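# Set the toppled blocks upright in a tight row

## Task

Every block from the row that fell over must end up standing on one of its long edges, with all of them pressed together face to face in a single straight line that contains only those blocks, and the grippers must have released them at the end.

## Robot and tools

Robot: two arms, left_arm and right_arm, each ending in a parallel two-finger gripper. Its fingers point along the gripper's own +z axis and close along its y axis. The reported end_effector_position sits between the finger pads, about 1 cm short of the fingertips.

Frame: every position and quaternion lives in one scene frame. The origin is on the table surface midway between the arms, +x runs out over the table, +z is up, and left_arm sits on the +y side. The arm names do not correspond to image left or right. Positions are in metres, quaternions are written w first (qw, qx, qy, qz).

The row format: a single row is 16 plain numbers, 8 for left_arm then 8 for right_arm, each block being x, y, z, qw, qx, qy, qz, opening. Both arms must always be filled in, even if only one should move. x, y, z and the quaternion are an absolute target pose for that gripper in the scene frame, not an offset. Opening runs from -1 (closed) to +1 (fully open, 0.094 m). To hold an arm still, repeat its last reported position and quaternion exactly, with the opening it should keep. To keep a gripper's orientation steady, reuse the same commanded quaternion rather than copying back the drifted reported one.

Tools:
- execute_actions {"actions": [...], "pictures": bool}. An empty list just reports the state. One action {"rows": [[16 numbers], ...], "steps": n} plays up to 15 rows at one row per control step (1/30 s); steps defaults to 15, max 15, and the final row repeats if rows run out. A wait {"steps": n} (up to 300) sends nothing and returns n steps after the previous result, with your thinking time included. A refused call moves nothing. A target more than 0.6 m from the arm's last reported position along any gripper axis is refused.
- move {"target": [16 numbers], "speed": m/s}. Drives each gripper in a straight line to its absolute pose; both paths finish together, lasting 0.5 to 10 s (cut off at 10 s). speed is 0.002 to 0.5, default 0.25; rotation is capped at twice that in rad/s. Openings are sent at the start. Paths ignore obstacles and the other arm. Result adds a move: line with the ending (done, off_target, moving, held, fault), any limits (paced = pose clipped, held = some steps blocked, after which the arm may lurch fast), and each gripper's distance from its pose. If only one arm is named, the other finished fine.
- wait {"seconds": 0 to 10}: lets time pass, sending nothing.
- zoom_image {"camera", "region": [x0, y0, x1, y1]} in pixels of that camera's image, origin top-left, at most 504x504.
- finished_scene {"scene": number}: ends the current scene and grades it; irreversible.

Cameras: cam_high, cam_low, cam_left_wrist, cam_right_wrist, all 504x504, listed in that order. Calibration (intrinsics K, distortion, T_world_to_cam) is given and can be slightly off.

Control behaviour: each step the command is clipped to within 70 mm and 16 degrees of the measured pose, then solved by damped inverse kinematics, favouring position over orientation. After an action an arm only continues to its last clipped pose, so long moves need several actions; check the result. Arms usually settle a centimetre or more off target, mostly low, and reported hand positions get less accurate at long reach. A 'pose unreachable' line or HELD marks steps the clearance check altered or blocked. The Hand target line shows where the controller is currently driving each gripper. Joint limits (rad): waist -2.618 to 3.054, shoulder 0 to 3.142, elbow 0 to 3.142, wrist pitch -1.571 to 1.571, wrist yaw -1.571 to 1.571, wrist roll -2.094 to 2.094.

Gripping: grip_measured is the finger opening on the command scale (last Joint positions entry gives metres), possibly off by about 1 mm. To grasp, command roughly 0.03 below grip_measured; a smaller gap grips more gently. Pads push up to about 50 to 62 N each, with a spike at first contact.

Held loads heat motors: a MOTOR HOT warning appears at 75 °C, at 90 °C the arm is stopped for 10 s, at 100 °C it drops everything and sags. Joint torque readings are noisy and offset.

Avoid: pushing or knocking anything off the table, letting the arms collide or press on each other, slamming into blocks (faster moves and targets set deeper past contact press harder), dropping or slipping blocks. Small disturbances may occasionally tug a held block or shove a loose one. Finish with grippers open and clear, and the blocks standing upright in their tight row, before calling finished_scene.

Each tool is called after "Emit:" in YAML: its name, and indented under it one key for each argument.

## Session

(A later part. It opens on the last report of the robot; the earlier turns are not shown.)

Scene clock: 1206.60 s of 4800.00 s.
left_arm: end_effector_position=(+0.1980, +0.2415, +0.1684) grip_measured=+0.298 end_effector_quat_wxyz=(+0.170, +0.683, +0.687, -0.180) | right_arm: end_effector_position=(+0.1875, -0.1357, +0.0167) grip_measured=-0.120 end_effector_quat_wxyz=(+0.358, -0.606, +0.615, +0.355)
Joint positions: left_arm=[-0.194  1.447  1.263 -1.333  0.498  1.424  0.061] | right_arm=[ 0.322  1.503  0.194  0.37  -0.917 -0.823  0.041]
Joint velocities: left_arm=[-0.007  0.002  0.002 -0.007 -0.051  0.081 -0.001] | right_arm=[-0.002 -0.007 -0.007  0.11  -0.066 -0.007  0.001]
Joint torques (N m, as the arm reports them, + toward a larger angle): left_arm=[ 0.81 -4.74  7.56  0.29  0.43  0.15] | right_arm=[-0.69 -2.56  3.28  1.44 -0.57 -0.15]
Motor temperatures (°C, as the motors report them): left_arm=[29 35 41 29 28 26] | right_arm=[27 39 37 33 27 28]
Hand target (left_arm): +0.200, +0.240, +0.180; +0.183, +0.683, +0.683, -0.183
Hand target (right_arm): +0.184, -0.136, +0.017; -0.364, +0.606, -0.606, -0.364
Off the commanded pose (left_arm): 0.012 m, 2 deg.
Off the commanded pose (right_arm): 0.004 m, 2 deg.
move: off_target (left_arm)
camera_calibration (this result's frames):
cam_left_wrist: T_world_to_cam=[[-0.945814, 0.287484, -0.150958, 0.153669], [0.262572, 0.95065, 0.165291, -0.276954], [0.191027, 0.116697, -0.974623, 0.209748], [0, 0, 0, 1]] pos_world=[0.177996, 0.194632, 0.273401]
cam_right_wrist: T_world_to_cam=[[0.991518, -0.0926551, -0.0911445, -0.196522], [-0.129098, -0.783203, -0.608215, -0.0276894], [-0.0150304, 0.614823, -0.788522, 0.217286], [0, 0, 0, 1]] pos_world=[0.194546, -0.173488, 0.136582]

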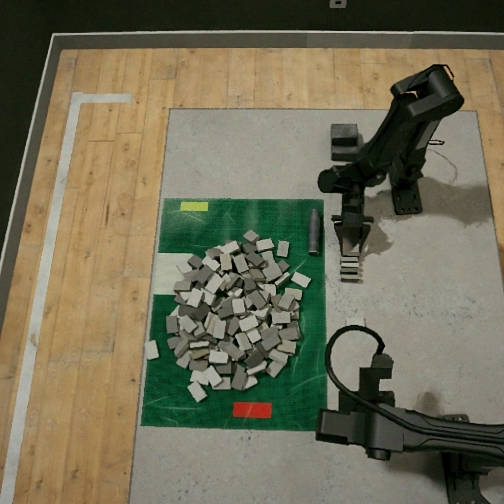

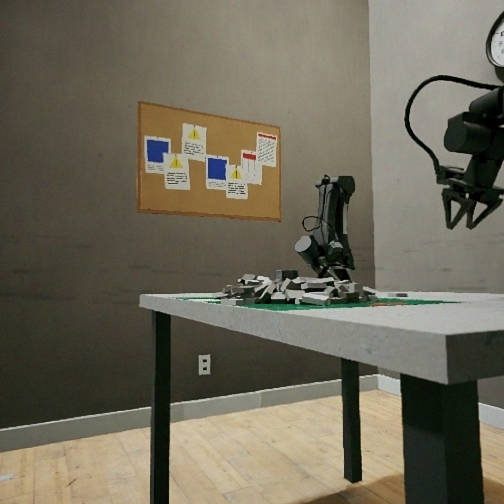

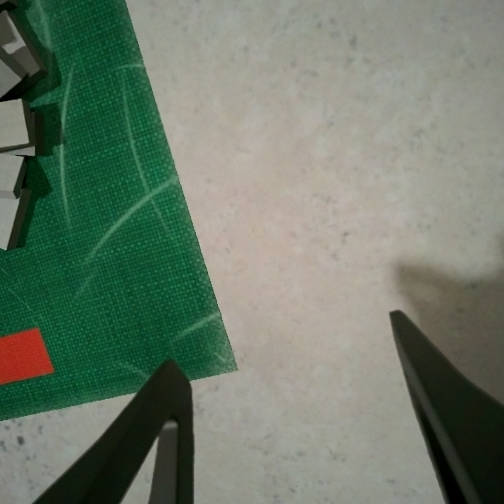

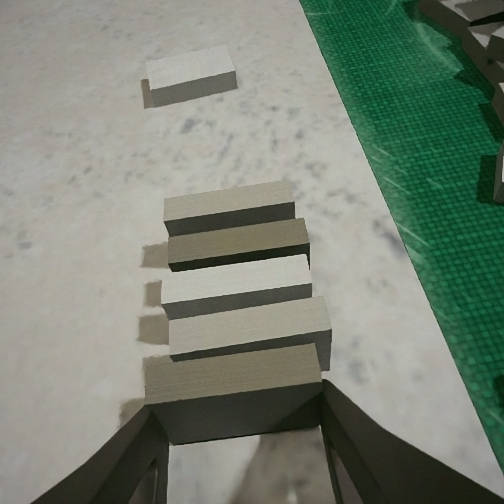

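Emit:
execute_actions:
  actions:
    - {"rows":[[0.200,0.240,0.180,0.183,0.683,0.683,-0.183,0.3,0.184,-0.1365,0.0176,-0.3642,0.6061,-0.6061,-0.3642,-0.14],[0.200,0.240,0.180,0.183,0.683,0.683,-0.183,0.3,0.184,-0.1365,0.0176,-0.3642,0.6061,-0.6061,-0.3642,-0.125],[0.200,0.240,0.180,0.183,0.683,0.683,-0.183,0.3,0.184,-0.1365,0.0176,-0.3642,0.6061,-0.6061,-0.3642,-0.115],[0.200,0.240,0.180,0.183,0.683,0.683,-0.183,0.3,0.184,-0.1365,0.0176,-0.3642,0.6061,-0.6061,-0.3642,-0.105],[0.200,0.240,0.180,0.183,0.683,0.683,-0.183,0.3,0.184,-0.1365,0.0176,-0.3642,0.6061,-0.6061,-0.3642,-0.095],[0.200,0.240,0.180,0.183,0.683,0.683,-0.183,0.3,0.184,-0.1365,0.0176,-0.3642,0.6061,-0.6061,-0.3642,-0.08],[0.200,0.240,0.180,0.183,0.683,0.683,-0.183,0.3,0.184,-0.1365,0.0176,-0.3642,0.6061,-0.6061,-0.3642,-0.06],[0.200,0.240,0.180,0.183,0.683,0.683,-0.183,0.3,0.184,-0.1365,0.0176,-0.3642,0.6061,-0.6061,-0.3642,-0.03],[0.200,0.240,0.180,0.183,0.683,0.683,-0.183,0.3,0.184,-0.1365,0.0176,-0.3642,0.6061,-0.6061,-0.3642,0.01],[0.200,0.240,0.180,0.183,0.683,0.683,-0.183,0.3,0.184,-0.1365,0.0176,-0.3642,0.6061,-0.6061,-0.3642,0.06],[0.200,0.240,0.180,0.183,0.683,0.683,-0.183,0.3,0.184,-0.1365,0.0176,-0.3642,0.6061,-0.6061,-0.3642,0.12],[0.200,0.240,0.180,0.183,0.683,0.683,-0.183,0.3,0.184,-0.1365,0.0176,-0.3642,0.6061,-0.6061,-0.3642,0.18],[0.200,0.240,0.180,0.183,0.683,0.683,-0.183,0.3,0.184,-0.1365,0.0176,-0.3642,0.6061,-0.6061,-0.3642,0.24],[0.200,0.240,0.180,0.183,0.683,0.683,-0.183,0.3,0.184,-0.1365,0.0176,-0.3642,0.6061,-0.6061,-0.3642,0.3]],"steps":15}
  pictures: false

Emit:
move:
  target: [0.200,0.240,0.180,0.183,0.683,0.683,-0.183,0.3,0.185,-0.154,0.082,-0.3642,0.6061,-0.6061,-0.3642,0.3]
  speed: 0.045

Scene clock: 1216.23 s of 4800.00 s.
left_arm: end_effector_position=(+0.1980, +0.2415, +0.1684) grip_measured=+0.298 end_effector_quat_wxyz=(+0.170, +0.683, +0.687, -0.180) | right_arm: end_effector_position=(+0.1878, -0.1344, +0.0190) grip_measured=+0.291 end_effector_quat_wxyz=(+0.363, -0.607, +0.610, +0.358)
Joint positions: left_arm=[-0.194  1.447  1.263 -1.333  0.498  1.424  0.061] | right_arm=[ 0.322  1.503  0.194  0.381 -0.927 -0.823  0.061]
Joint velocities: left_arm=[-0.017 -0.007 -0.002 -0.037 -0.066  0.022  0.   ] | right_arm=[ 0.002 -0.007 -0.007  0.007 -0.037 -0.037  0.016]
Joint torques (N m, as the arm reports them, + toward a larger angle): left_arm=[ 0.83 -4.69  7.52  0.31  0.44  0.13] | right_arm=[-0.7  -2.65  3.23  1.34 -0.48 -0.1 ]
Motor temperatures (°C, as the motors report them): left_arm=[29 35 41 29 28 26] | right_arm=[27 37 36 34 27 28]
Hand target (left_arm): +0.200, +0.240, +0.180; +0.183, +0.683, +0.683, -0.182
Hand target (right_arm): +0.184, -0.136, +0.018; -0.364, +0.606, -0.606, -0.364
Off the commanded pose (left_arm): 0.012 m, 2 deg.
Off the commanded pose (right_arm): 0.005 m, 1 deg.
Steps of this call (steps 1 to 90: nothing new was sent; then 6.13 s passed at rest; steps 91 to 105: all 15 steps of this action). Readings (end_effector_position):
91: left_arm (+0.1980, +0.2415, +0.1684) | right_arm (+0.1879, -0.1354, +0.0172)
92: left_arm (+0.1980, +0.2415, +0.1684) | right_arm (+0.1879, -0.1354, +0.0172)
94: left_arm (+0.1980, +0.2415, +0.1684) | right_arm (+0.1879, -0.1354, +0.0172)
98: left_arm (+0.1980, +0.2415, +0.1684) | right_arm (+0.1879, -0.1353, +0.0174)
105: the state above

Scene clock: 1218.53 s of 4800.00 s.
left_arm: end_effector_position=(+0.1980, +0.2415, +0.1684) grip_measured=+0.298 end_effector_quat_wxyz=(+0.170, +0.683, +0.687, -0.180) | right_arm: end_effector_position=(+0.1759, -0.1566, +0.0656) grip_measured=+0.298 end_effector_quat_wxyz=(+0.341, -0.602, +0.622, +0.367)
Joint positions: left_arm=[-0.194  1.447  1.263 -1.333  0.498  1.424  0.061] | right_arm=[ 0.218  1.149  0.31  -0.272 -0.982 -0.981  0.061]
Joint velocities: left_arm=[-0.007  0.012  0.012  0.007 -0.007 -0.037 -0.   ] | right_arm=[-0.012  0.002  0.002  0.007 -0.022 -0.051 -0.001]
Joint torques (N m, as the arm reports them, + toward a larger angle): left_arm=[ 0.83 -4.67  7.57  0.29  0.43  0.14] | right_arm=[-0.71 -3.94  9.17  0.79 -0.53 -0.11]
Motor temperatures (°C, as the motors report them): left_arm=[29 35 41 29 28 26] | right_arm=[27 37 37 33 27 28]
Hand target (left_arm): +0.200, +0.240, +0.180; +0.183, +0.683, +0.683, -0.183
Hand target (right_arm): +0.184, -0.154, +0.082; -0.363, +0.607, -0.606, -0.364
Off the commanded pose (left_arm): 0.012 m, 2 deg.
Off the commanded pose (right_arm): 0.019 m, 3 deg.
move: off_target (left_arm, right_arm)
camera_calibration (this result's frames):
cam_left_wrist: T_world_to_cam=[[-0.945814, 0.287484, -0.150958, 0.153669], [0.262572, 0.95065, 0.165291, -0.276954], [0.191027, 0.116697, -0.974623, 0.209748], [0, 0, 0, 1]] pos_world=[0.177996, 0.194632, 0.273401]
cam_right_wrist: T_world_to_cam=[[0.987312, -0.0863244, -0.13328, -0.177944], [-0.149383, -0.789575, -0.595194, -0.0141207], [-0.0538551, 0.607552, -0.792452, 0.274489], [0, 0, 0, 1]] pos_world=[0.18836, -0.193276, 0.185398]

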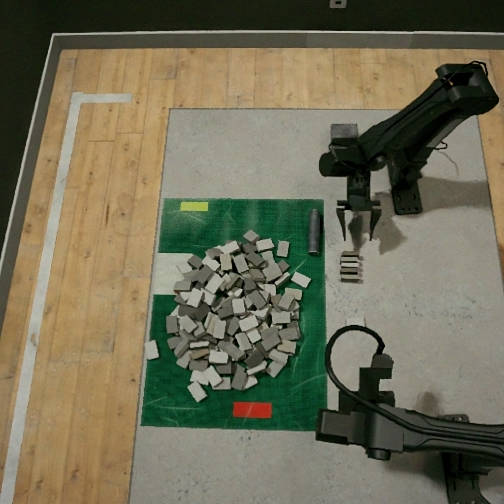

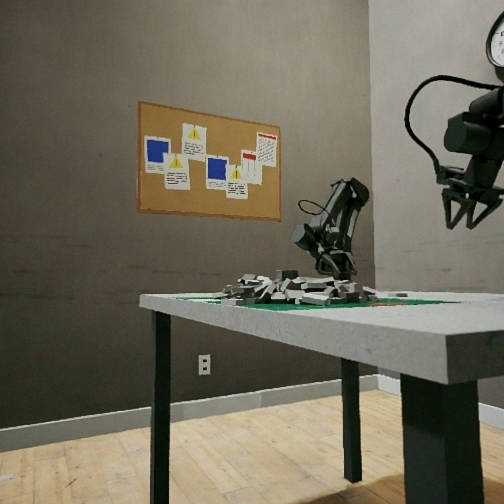

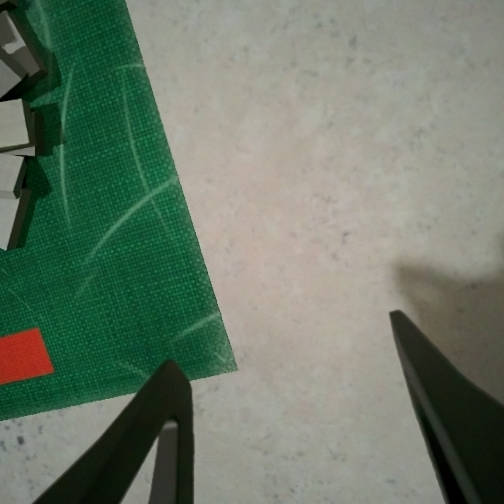

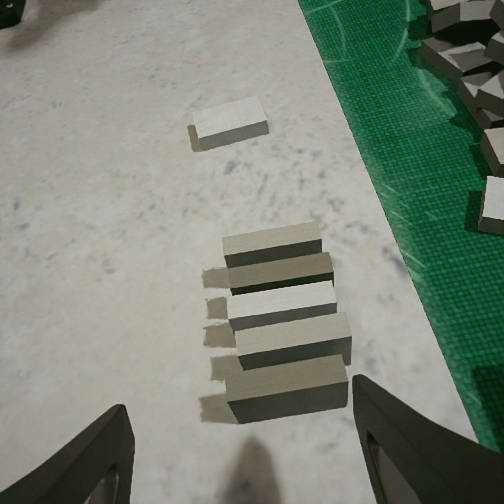

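Emit:
move:
  target: [0.200,0.300,0.190,0.183,0.683,0.683,-0.183,0.3,0.172,0.058,0.090,0.1151,0.7376,-0.6526,0.1301,0.3]
  speed: 0.12

Scene clock: 1245.17 s of 4800.00 s.
left_arm: end_effector_position=(+0.1971, +0.3009, +0.1825) grip_measured=+0.298 end_effector_quat_wxyz=(+0.175, +0.684, +0.686, -0.176) | right_arm: end_effector_position=(+0.1726, +0.0553, +0.0809) grip_measured=+0.298 end_effector_quat_wxyz=(+0.023, +0.756, -0.649, +0.081)
Joint positions: left_arm=[ 0.053  1.472  1.341 -1.507  0.498  1.707  0.061] | right_arm=[ 1.208  2.386  2.252 -1.549  0.127 -0.415  0.061]
Joint velocities: left_arm=[ 0.002 -0.007 -0.007  0.022 -0.007 -0.022 -0.   ] | right_arm=[ 0.012 -0.002  0.012  0.022  0.051 -0.037  0.001]
Joint torques (N m, as the arm reports them, + toward a larger angle): left_arm=[ 0.73 -3.44  7.24  0.12  0.38  0.16] | right_arm=[  0.74 -11.74   9.07  -0.08   0.11   0.11]
Motor temperatures (°C, as the motors report them): left_arm=[29 35 41 29 28 26] | right_arm=[27 37 39 33 27 28]
Hand target (left_arm): +0.199, +0.300, +0.189; +0.182, +0.683, +0.684, -0.181
Hand target (right_arm): +0.172, +0.060, +0.089; +0.011, +0.755, -0.651, +0.081
Off the commanded pose (left_arm): 0.008 m, 1 deg.
Off the commanded pose (right_arm): 0.009 m, 12 deg.
joint sent to its limit (right arm) — the command would take joint 4 (wrist pitch) past its lower limit, so that joint was sent only as far as its limit.
After step 90, 17.47 s passed at rest.
move: off_target (right_arm)
camera_calibration (this result's frames):
cam_left_wrist: T_world_to_cam=[[-0.943327, 0.288152, -0.16463, 0.139696], [0.261095, 0.950617, 0.167799, -0.33569], [0.204852, 0.115305, -0.971978, 0.213986], [0, 0, 0, 1]] pos_world=[0.175591, 0.254186, 0.287316]
cam_right_wrist: T_world_to_cam=[[0.992527, 0.0438614, 0.113871, -0.182529], [-0.0207105, -0.859079, 0.511423, 0.0539351], [0.120256, -0.509959, -0.851751, 0.194268], [0, 0, 0, 1]] pos_world=[0.15892, 0.153409, 0.158669]

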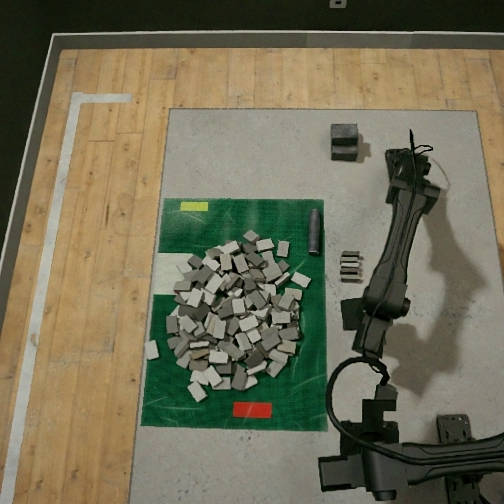

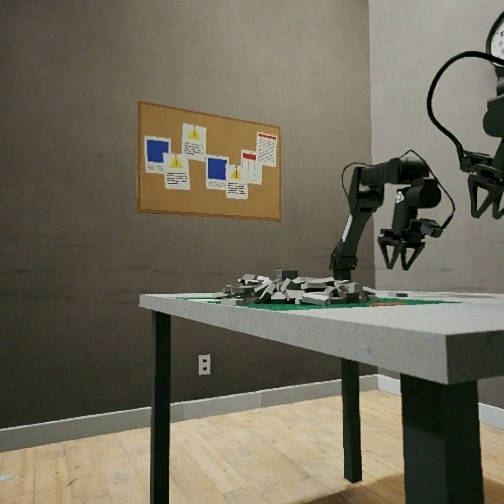

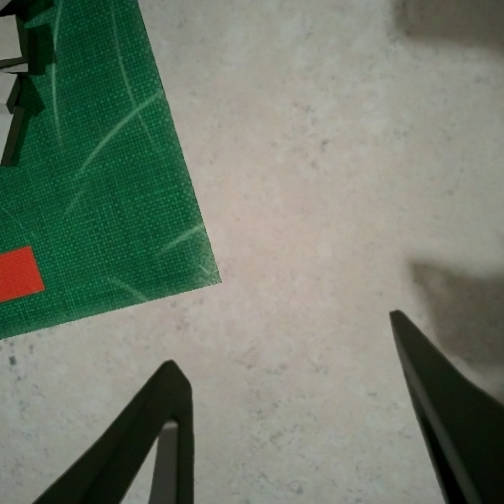

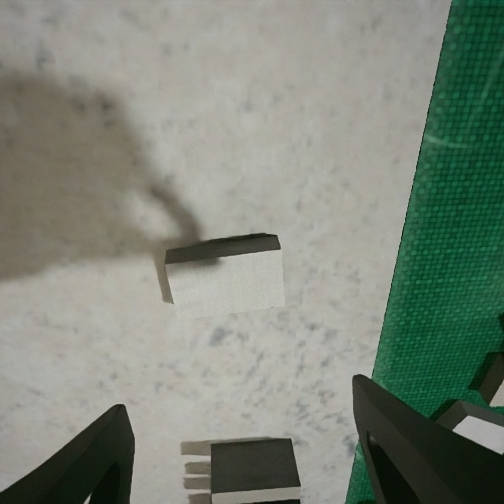

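Emit:
move:
  target: [0.200,0.300,0.190,0.183,0.683,0.683,-0.183,0.3,0.172,0.057,0.032,0.0865,0.7425,-0.6569,0.0978,0.3]
  speed: 0.03

Scene clock: 1253.03 s of 4800.00 s.
left_arm: end_effector_position=(+0.1967, +0.3008, +0.1826) grip_measured=+0.298 end_effector_quat_wxyz=(+0.175, +0.685, +0.685, -0.177) | right_arm: end_effector_position=(+0.1681, +0.0514, +0.0231) grip_measured=+0.298 end_effector_quat_wxyz=(+0.085, +0.751, -0.648, +0.100)
Joint positions: left_arm=[ 0.053  1.472  1.341 -1.509  0.498  1.709  0.061] | right_arm=[ 1.208  2.538  2.277 -1.55   0.108 -0.405  0.061]
Joint velocities: left_arm=[ 0.012  0.007 -0.007  0.051 -0.037  0.007  0.001] | right_arm=[ 0.007  0.002  0.007 -0.022  0.051  0.022 -0.001]
Joint torques (N m, as the arm reports them, + toward a larger angle): left_arm=[ 0.83 -3.24  7.42  0.11  0.43  0.15] | right_arm=[ -0.49 -12.49   8.9   -0.29   0.     0.09]
Motor temperatures (°C, as the motors report them): left_arm=[29 35 41 29 28 26] | right_arm=[27 40 39 32 27 28]
Hand target (left_arm): +0.200, +0.300, +0.190; +0.183, +0.683, +0.683, -0.182
Hand target (right_arm): +0.172, +0.056, +0.031; +0.075, +0.745, -0.657, +0.092
Off the commanded pose (left_arm): 0.008 m, 1 deg.
Off the commanded pose (right_arm): 0.011 m, 1 deg.
joint sent to its limit (right arm) — the command would take joint 4 (wrist pitch) past its lower limit, so that joint was sent only as far as its limit.
After step 90, 2.33 s passed at rest.
move: off_target (right_arm)
camera_calibration (this result's frames):
cam_left_wrist: T_world_to_cam=[[-0.942877, 0.290006, -0.163951, 0.138541], [0.263134, 0.950131, 0.167368, -0.33571], [0.204313, 0.114667, -0.972167, 0.214441], [0, 0, 0, 1]] pos_world=[0.175151, 0.254201, 0.287374]
cam_right_wrist: T_world_to_cam=[[0.997451, 0.0410783, 0.0583394, -0.170625], [-0.00304766, -0.792369, 0.610034, 0.0714031], [0.0712855, -0.608657, -0.790225, 0.155463], [0, 0, 0, 1]] pos_world=[0.159325, 0.15821, 0.0892468]

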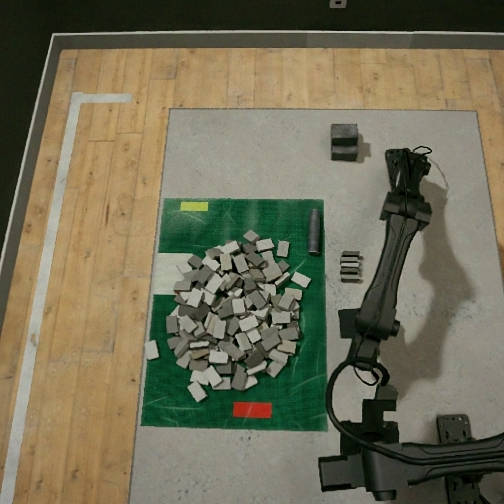

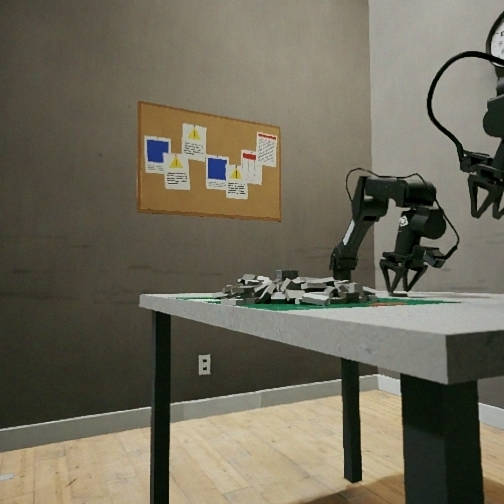

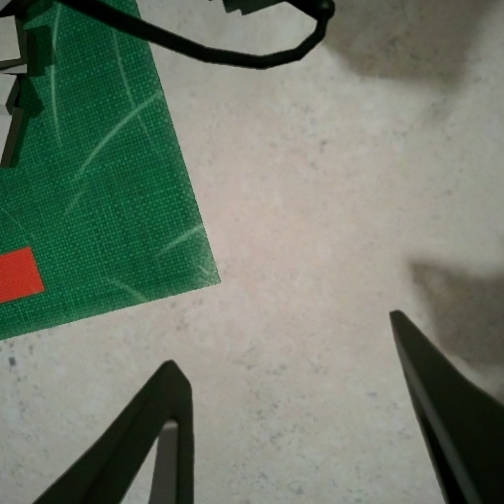

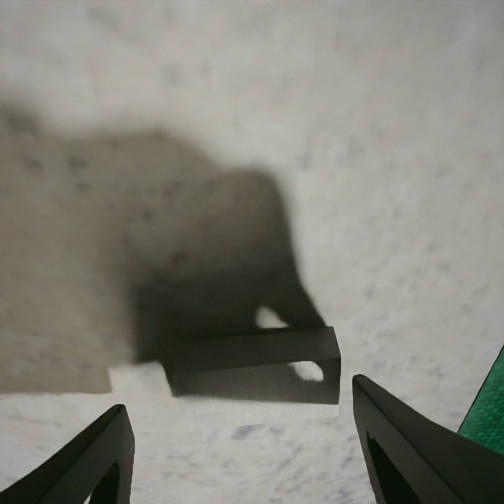

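Emit:
zoom_image:
  camera: "cam_right_wrist"
  region: [100, 280, 380, 504]

Region (100, 280, 380, 504) of cam_right_wrist's 504x504 image, scaled by 1.800, with more detail than that image has; it fills the top 403 rows of this view, and the rest is white.

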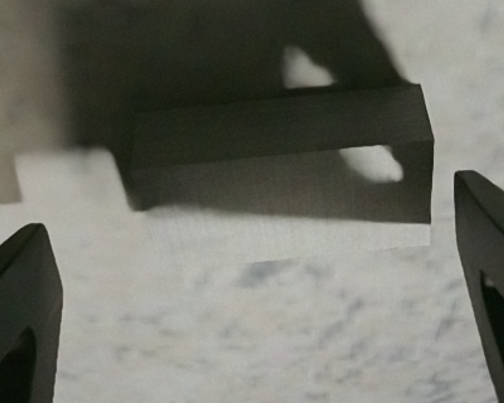

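Emit:
move:
  target: [0.200,0.300,0.190,0.183,0.683,0.683,-0.183,0.3,0.176,0.0535,0.027,0.0865,0.7425,-0.6569,0.0978,0.3]
  speed: 0.005

Scene clock: 1271.30 s of 4800.00 s.
left_arm: end_effector_position=(+0.1967, +0.3008, +0.1826) grip_measured=+0.298 end_effector_quat_wxyz=(+0.175, +0.685, +0.685, -0.177) | right_arm: end_effector_position=(+0.1710, +0.0505, +0.0231) grip_measured=+0.298 end_effector_quat_wxyz=(+0.085, +0.748, -0.650, +0.100)
Joint positions: left_arm=[ 0.053  1.472  1.341 -1.509  0.498  1.709  0.061] | right_arm=[ 1.201  2.538  2.277 -1.55   0.108 -0.405  0.061]
Joint velocities: left_arm=[ 0.002 -0.007 -0.012 -0.051 -0.022  0.007 -0.   ] | right_arm=[ 0.022 -0.022 -0.017  0.125 -0.022 -0.037 -0.001]
Joint torques (N m, as the arm reports them, + toward a larger angle): left_arm=[ 0.9  -3.26  7.41  0.1   0.42  0.14] | right_arm=[ -0.7  -11.73   8.63  -0.29   0.01   0.04]
Motor temperatures (°C, as the motors report them): left_arm=[29 34 41 29 28 26] | right_arm=[27 43 39 32 27 28]
Hand target (left_arm): +0.200, +0.300, +0.190; +0.183, +0.683, +0.683, -0.182
Hand target (right_arm): +0.176, +0.053, +0.027; +0.081, +0.743, -0.657, +0.095
Off the commanded pose (left_arm): 0.008 m, 1 deg.
Off the commanded pose (right_arm): 0.007 m, 1 deg.
joint sent to its limit (right arm) — the command would take joint 4 (wrist pitch) past its lower limit, so that joint was sent only as far as its limit.
After step 90, 12.53 s passed at rest.
move: done
camera_calibration (this result's frames):
cam_left_wrist: T_world_to_cam=[[-0.94275, 0.290321, -0.164124, 0.138453], [0.263421, 0.950043, 0.167416, -0.335749], [0.20453, 0.114597, -0.972129, 0.214413], [0, 0, 0, 1]] pos_world=[0.175116, 0.254208, 0.28737]
cam_right_wrist: T_world_to_cam=[[0.997753, 0.0333827, 0.058086, -0.173135], [-0.00899718, -0.792393, 0.609944, 0.0716787], [0.0663885, -0.609096, -0.790313, 0.15553], [0, 0, 0, 1]] pos_world=[0.163065, 0.15731, 0.0892542]

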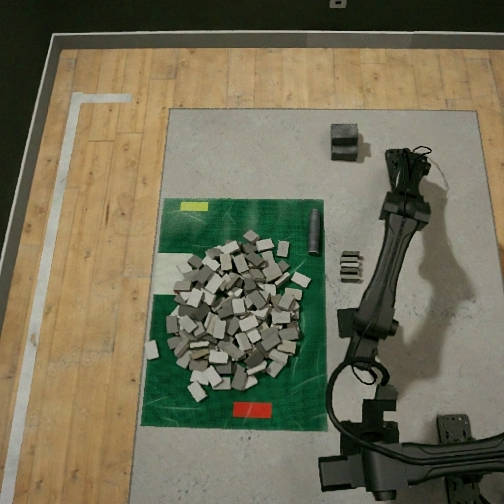

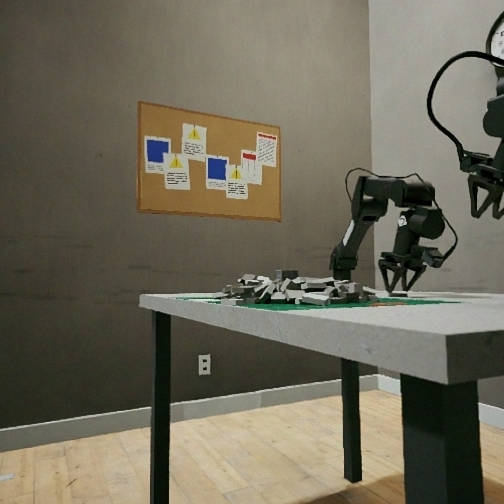

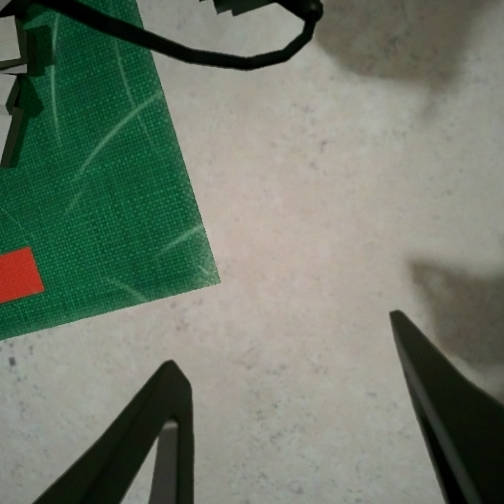

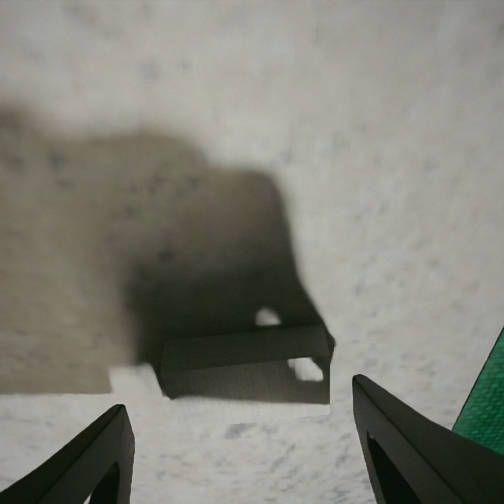

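Emit:
move:
  target: [0.200,0.300,0.190,0.183,0.683,0.683,-0.183,0.3,0.176,0.051,0.0215,0.0865,0.7425,-0.6569,0.0978,0.3]
  speed: 0.004

Scene clock: 1278.80 s of 4800.00 s.
left_arm: end_effector_position=(+0.1967, +0.3008, +0.1826) grip_measured=+0.298 end_effector_quat_wxyz=(+0.175, +0.685, +0.685, -0.177) | right_arm: end_effector_position=(+0.1706, +0.0492, +0.0176) grip_measured=+0.298 end_effector_quat_wxyz=(+0.091, +0.748, -0.650, +0.102)
Joint positions: left_arm=[ 0.053  1.472  1.341 -1.509  0.498  1.709  0.061] | right_arm=[ 1.201  2.551  2.277 -1.55   0.108 -0.405  0.061]
Joint velocities: left_arm=[-0.007 -0.002  0.002 -0.066 -0.022 -0.051 -0.001] | right_arm=[-0.002  0.002  0.002 -0.066 -0.007  0.007 -0.   ]
Joint torques (N m, as the arm reports them, + toward a larger angle): left_arm=[ 0.88 -3.24  7.39  0.09  0.43  0.14] | right_arm=[ -0.85 -12.55   7.36  -0.22   0.02   0.04]
Motor temperatures (°C, as the motors report them): left_arm=[29 34 41 29 28 26] | right_arm=[27 44 39 32 27 28]
Hand target (left_arm): +0.200, +0.300, +0.190; +0.183, +0.683, +0.683, -0.182
Hand target (right_arm): +0.176, +0.051, +0.022; +0.086, +0.743, -0.657, +0.098
Off the commanded pose (left_arm): 0.008 m, 1 deg.
Off the commanded pose (right_arm): 0.007 m, 1 deg.
After step 90, 1.60 s passed at rest.
move: done
camera_calibration (this result's frames):
cam_left_wrist: T_world_to_cam=[[-0.94275, 0.290321, -0.164124, 0.138453], [0.263421, 0.950043, 0.167416, -0.335749], [0.20453, 0.114597, -0.972129, 0.214413], [0, 0, 0, 1]] pos_world=[0.175116, 0.254208, 0.28737]
cam_right_wrist: T_world_to_cam=[[0.997959, 0.0341021, 0.05399, -0.172413], [-0.00673968, -0.784498, 0.620094, 0.0730572], [0.0635016, -0.619193, -0.782667, 0.151317], [0, 0, 0, 1]] pos_world=[0.162944, 0.156887, 0.0824371]

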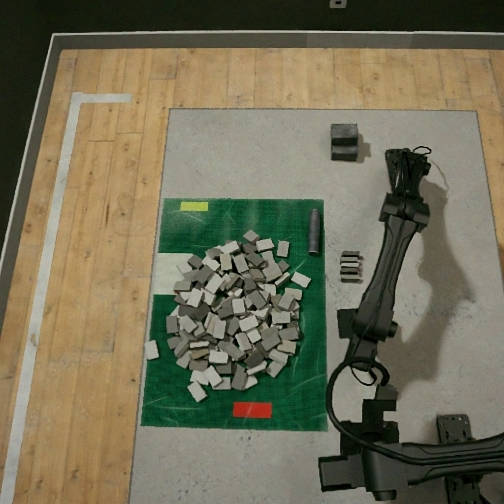

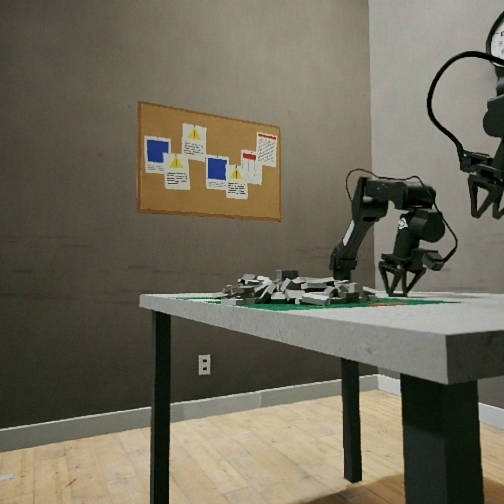

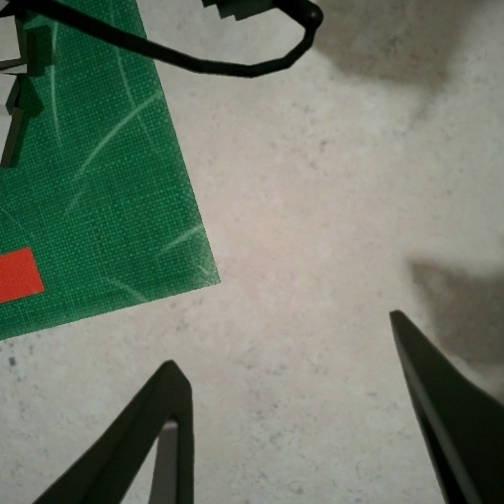

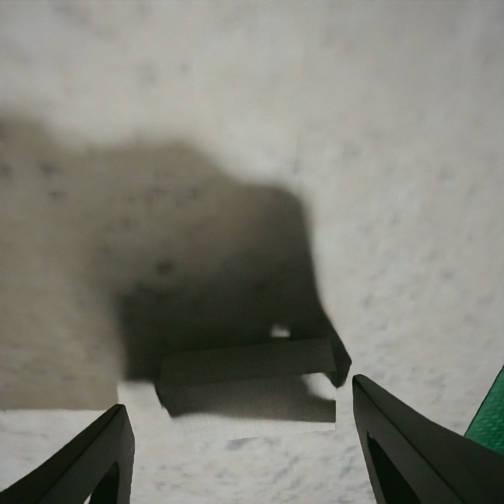

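Emit:
execute_actions:
  actions:
    - {"rows":[[0.200,0.300,0.190,0.183,0.683,0.683,-0.183,0.3,0.176,0.051,0.0215,0.0865,0.7425,-0.6569,0.0978,0.2],[0.200,0.300,0.190,0.183,0.683,0.683,-0.183,0.3,0.176,0.051,0.0215,0.0865,0.7425,-0.6569,0.0978,0.12],[0.200,0.300,0.190,0.183,0.683,0.683,-0.183,0.3,0.176,0.051,0.0215,0.0865,0.7425,-0.6569,0.0978,0.05],[0.200,0.300,0.190,0.183,0.683,0.683,-0.183,0.3,0.176,0.051,0.0215,0.0865,0.7425,-0.6569,0.0978,0.0],[0.200,0.300,0.190,0.183,0.683,0.683,-0.183,0.3,0.176,0.051,0.0215,0.0865,0.7425,-0.6569,0.0978,-0.04],[0.200,0.300,0.190,0.183,0.683,0.683,-0.183,0.3,0.176,0.051,0.0215,0.0865,0.7425,-0.6569,0.0978,-0.07],[0.200,0.300,0.190,0.183,0.683,0.683,-0.183,0.3,0.176,0.051,0.0215,0.0865,0.7425,-0.6569,0.0978,-0.09],[0.200,0.300,0.190,0.183,0.683,0.683,-0.183,0.3,0.176,0.051,0.0215,0.0865,0.7425,-0.6569,0.0978,-0.10],[0.200,0.300,0.190,0.183,0.683,0.683,-0.183,0.3,0.176,0.051,0.0215,0.0865,0.7425,-0.6569,0.0978,-0.11],[0.200,0.300,0.190,0.183,0.683,0.683,-0.183,0.3,0.176,0.051,0.0215,0.0865,0.7425,-0.6569,0.0978,-0.12],[0.200,0.300,0.190,0.183,0.683,0.683,-0.183,0.3,0.176,0.051,0.0215,0.0865,0.7425,-0.6569,0.0978,-0.13],[0.200,0.300,0.190,0.183,0.683,0.683,-0.183,0.3,0.176,0.051,0.0215,0.0865,0.7425,-0.6569,0.0978,-0.14],[0.200,0.300,0.190,0.183,0.683,0.683,-0.183,0.3,0.176,0.051,0.0215,0.0865,0.7425,-0.6569,0.0978,-0.15],[0.200,0.300,0.190,0.183,0.683,0.683,-0.183,0.3,0.176,0.051,0.0215,0.0865,0.7425,-0.6569,0.0978,-0.16]],"steps":15}

Scene clock: 1286.47 s of 4800.00 s.
left_arm: end_effector_position=(+0.1967, +0.3008, +0.1826) grip_measured=+0.298 end_effector_quat_wxyz=(+0.175, +0.685, +0.685, -0.177) | right_arm: end_effector_position=(+0.1712, +0.0490, +0.0176) grip_measured=-0.123 end_effector_quat_wxyz=(+0.091, +0.747, -0.650, +0.102)
Joint positions: left_arm=[ 0.053  1.472  1.341 -1.509  0.498  1.709  0.061] | right_arm=[ 1.199  2.551  2.277 -1.55   0.108 -0.405  0.041]
Joint velocities: left_arm=[-0.022  0.012  0.002 -0.022 -0.051 -0.051 -0.001] | right_arm=[-0.007  0.007  0.007 -0.007 -0.037  0.007 -0.   ]
Joint torques (N m, as the arm reports them, + toward a larger angle): left_arm=[ 0.85 -3.28  7.42  0.1   0.42  0.13] | right_arm=[ -0.68 -12.4    7.41  -0.23   0.03   0.02]
Motor temperatures (°C, as the motors report them): left_arm=[29 34 41 29 28 26] | right_arm=[27 44 38 31 27 28]
Hand target (left_arm): +0.200, +0.300, +0.190; +0.183, +0.683, +0.683, -0.182
Hand target (right_arm): +0.176, +0.051, +0.022; +0.086, +0.743, -0.657, +0.098
Off the commanded pose (left_arm): 0.008 m, 1 deg.
Off the commanded pose (right_arm): 0.006 m, 1 deg.
Steps of this call (steps 1 to 90: nothing new was sent; then 4.17 s passed at rest; steps 91 to 105: all 15 steps of this action). Readings (end_effector_position):
91: left_arm (+0.1967, +0.3008, +0.1826) | right_arm (+0.1706, +0.0492, +0.0176)
92: left_arm (+0.1967, +0.3008, +0.1826) | right_arm (+0.1706, +0.0492, +0.0176)
94: left_arm (+0.1967, +0.3008, +0.1826) | right_arm (+0.1707, +0.0492, +0.0176)
98: left_arm (+0.1967, +0.3008, +0.1826) | right_arm (+0.1711, +0.0491, +0.0176)
105: the state above
camera_calibration (this result's frames):
cam_left_wrist: T_world_to_cam=[[-0.94275, 0.290321, -0.164124, 0.138453], [0.263421, 0.950043, 0.167416, -0.335749], [0.20453, 0.114597, -0.972129, 0.214413], [0, 0, 0, 1]] pos_world=[0.175116, 0.254208, 0.28737]
cam_right_wrist: T_world_to_cam=[[0.99801, 0.0325792, 0.05399, -0.17296], [-0.00793673, -0.784487, 0.620094, 0.0731034], [0.0625567, -0.619289, -0.782667, 0.151316], [0, 0, 0, 1]] pos_world=[0.16373, 0.156692, 0.0824371]

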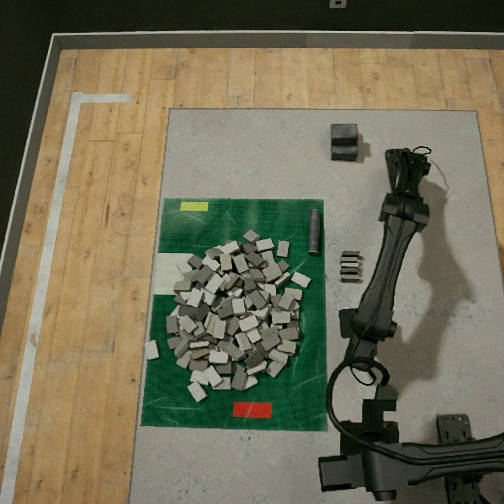

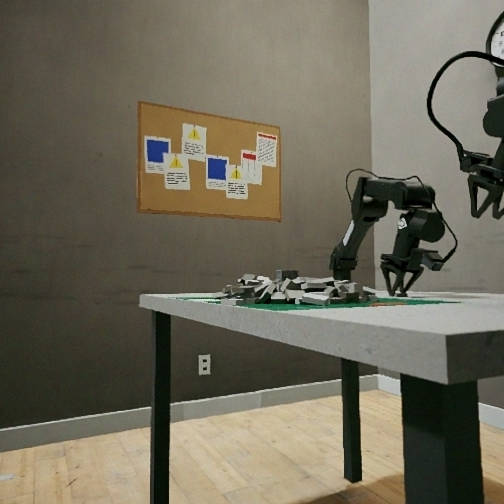

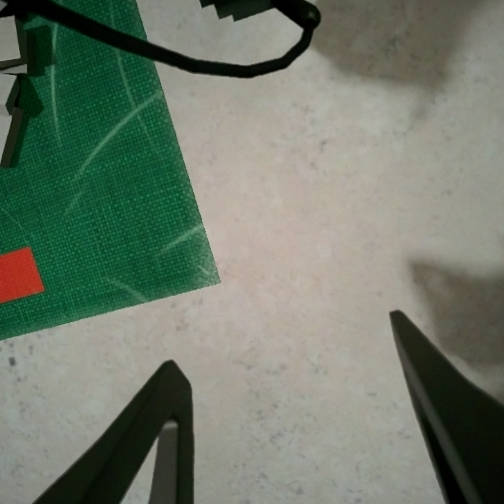

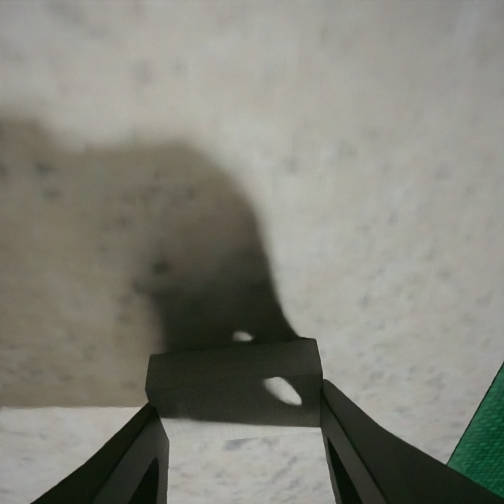

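Emit:
move:
  target: [0.200,0.300,0.190,0.183,0.683,0.683,-0.183,0.3,0.176,0.051,0.065,0.0865,0.7425,-0.6569,0.0978,-0.165]
  speed: 0.025

Emit:
move:
  target: [0.200,0.280,0.190,0.183,0.683,0.683,-0.183,0.3,0.180,0.020,0.100,-0.0583,0.7403,-0.6666,-0.0647,-0.165]
  speed: 0.05

Scene clock: 1292.57 s of 4800.00 s.
left_arm: end_effector_position=(+0.1967, +0.3008, +0.1826) grip_measured=+0.298 end_effector_quat_wxyz=(+0.175, +0.685, +0.685, -0.177) | right_arm: end_effector_position=(+0.1731, +0.0555, +0.0505) grip_measured=-0.123 end_effector_quat_wxyz=(+0.056, +0.749, -0.655, +0.086)
Joint positions: left_arm=[ 0.053  1.472  1.341 -1.509  0.498  1.709  0.061] | right_arm=[ 1.199  2.471  2.277 -1.55   0.108 -0.405  0.041]
Joint velocities: left_arm=[-0.007 -0.002 -0.012  0.066  0.051 -0.022 -0.   ] | right_arm=[-0.007 -0.012 -0.037 -0.066  0.007  0.037  0.   ]
Joint torques (N m, as the arm reports them, + toward a larger angle): left_arm=[ 0.89 -3.34  7.37  0.1   0.44  0.15] | right_arm=[ -0.69 -15.19   5.13  -0.16   0.05  -0.02]
Motor temperatures (°C, as the motors report them): left_arm=[29 34 41 29 28 26] | right_arm=[27 45 38 31 27 28]
Hand target (left_arm): +0.200, +0.300, +0.190; +0.183, +0.683, +0.683, -0.182
Hand target (right_arm): +0.176, +0.051, +0.064; +0.050, +0.746, -0.658, +0.081
Off the commanded pose (left_arm): 0.008 m, 1 deg.
Off the commanded pose (right_arm): 0.015 m, 4 deg.
joint sent to its limit (right arm) — the command would take joint 4 (wrist pitch) past its lower limit, so that joint was sent only as far as its limit.
After step 90, 0.90 s passed at rest.
move: off_target (right_arm)
camera_calibration (this result's frames):
cam_left_wrist: T_world_to_cam=[[-0.94275, 0.290321, -0.164124, 0.138453], [0.263421, 0.950043, 0.167416, -0.335749], [0.20453, 0.114597, -0.972129, 0.214413], [0, 0, 0, 1]] pos_world=[0.175116, 0.254208, 0.28737]
cam_right_wrist: T_world_to_cam=[[0.996552, 0.0275091, 0.0782805, -0.177505], [-0.0209225, -0.829642, 0.557904, 0.0657141], [0.0802922, -0.557618, -0.826205, 0.176671], [0, 0, 0, 1]] pos_world=[0.164083, 0.157917, 0.123199]

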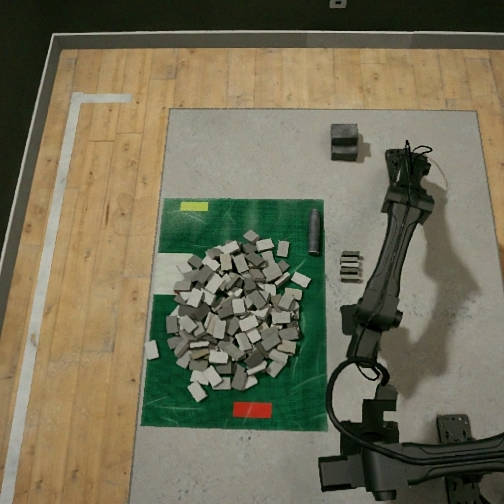

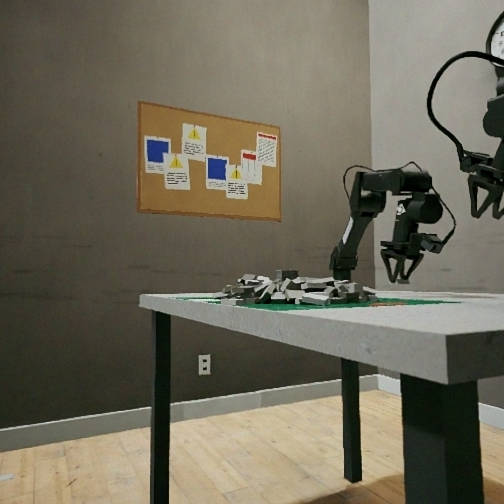

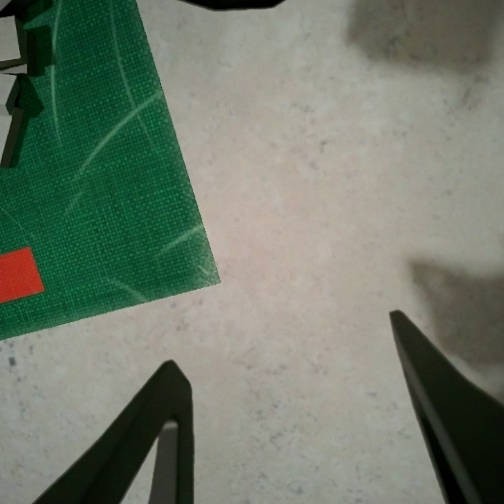

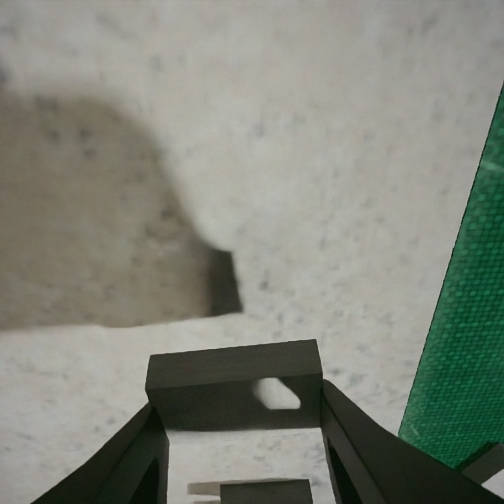

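Scene clock: 1296.73 s of 4800.00 s.
left_arm: end_effector_position=(+0.1937, +0.2847, +0.1830) grip_measured=+0.298 end_effector_quat_wxyz=(+0.166, +0.683, +0.686, -0.188) | right_arm: end_effector_position=(+0.1774, +0.0177, +0.0893) grip_measured=-0.123 end_effector_quat_wxyz=(-0.038, +0.739, -0.671, -0.050)
Joint positions: left_arm=[-0.011  1.472  1.341 -1.504  0.504  1.639  0.061] | right_arm=[ 1.085  1.979  1.64  -1.126 -0.069 -0.487  0.041]
Joint velocities: left_arm=[-0.002 -0.007 -0.012  0.037 -0.066  0.051 -0.001] | right_arm=[-0.007  0.002 -0.002  0.007  0.007 -0.007  0.001]
Joint torques (N m, as the arm reports them, + toward a larger angle): left_arm=[-0.69 -4.65  6.43  0.42  0.43 -0.01] | right_arm=[ -0.69 -12.17   5.69   0.68  -0.13  -0.12]
Motor temperatures (°C, as the motors report them): left_arm=[29 34 41 29 28 26] | right_arm=[27 46 38 31 27 28]
Hand target (left_arm): +0.200, +0.280, +0.190; +0.184, +0.683, +0.683, -0.184
Hand target (right_arm): +0.180, +0.020, +0.101; -0.058, +0.739, -0.668, -0.063
Off the commanded pose (left_arm): 0.011 m, 2 deg.
Off the commanded pose (right_arm): 0.011 m, 3 deg.
move: off_target (left_arm, right_arm)
camera_calibration (this result's frames):
cam_left_wrist: T_world_to_cam=[[-0.946467, 0.291799, -0.138035, 0.135916], [0.270281, 0.950164, 0.155358, -0.318933], [0.176489, 0.109733, -0.978167, 0.225221], [0, 0, 0, 1]] pos_world=[0.175093, 0.238665, 0.288614]
cam_right_wrist: T_world_to_cam=[[0.999732, -0.0231346, 0.00080613, -0.176526], [-0.0224965, -0.962771, 0.26938, 0.0411302], [-0.00545589, -0.269326, -0.963034, 0.209662], [0, 0, 0, 1]] pos_world=[0.178548, 0.0919825, 0.190974]

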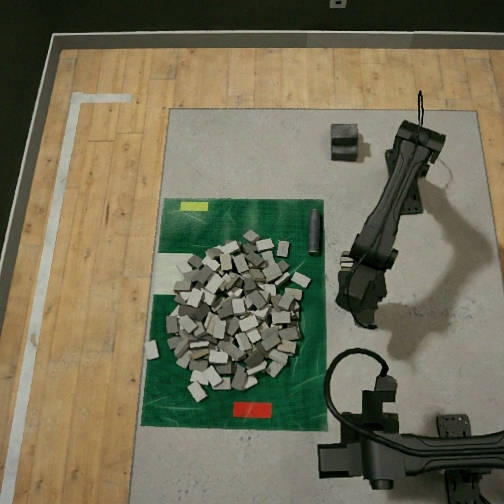

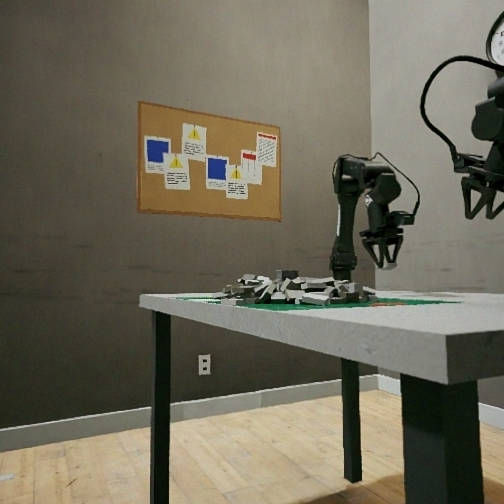

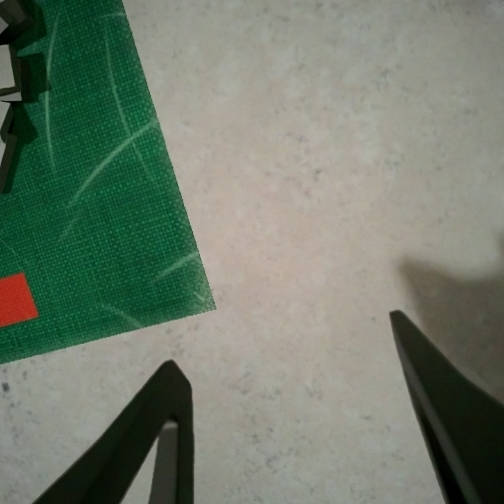

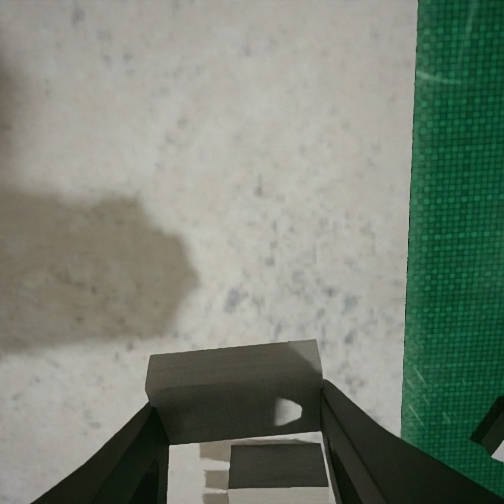

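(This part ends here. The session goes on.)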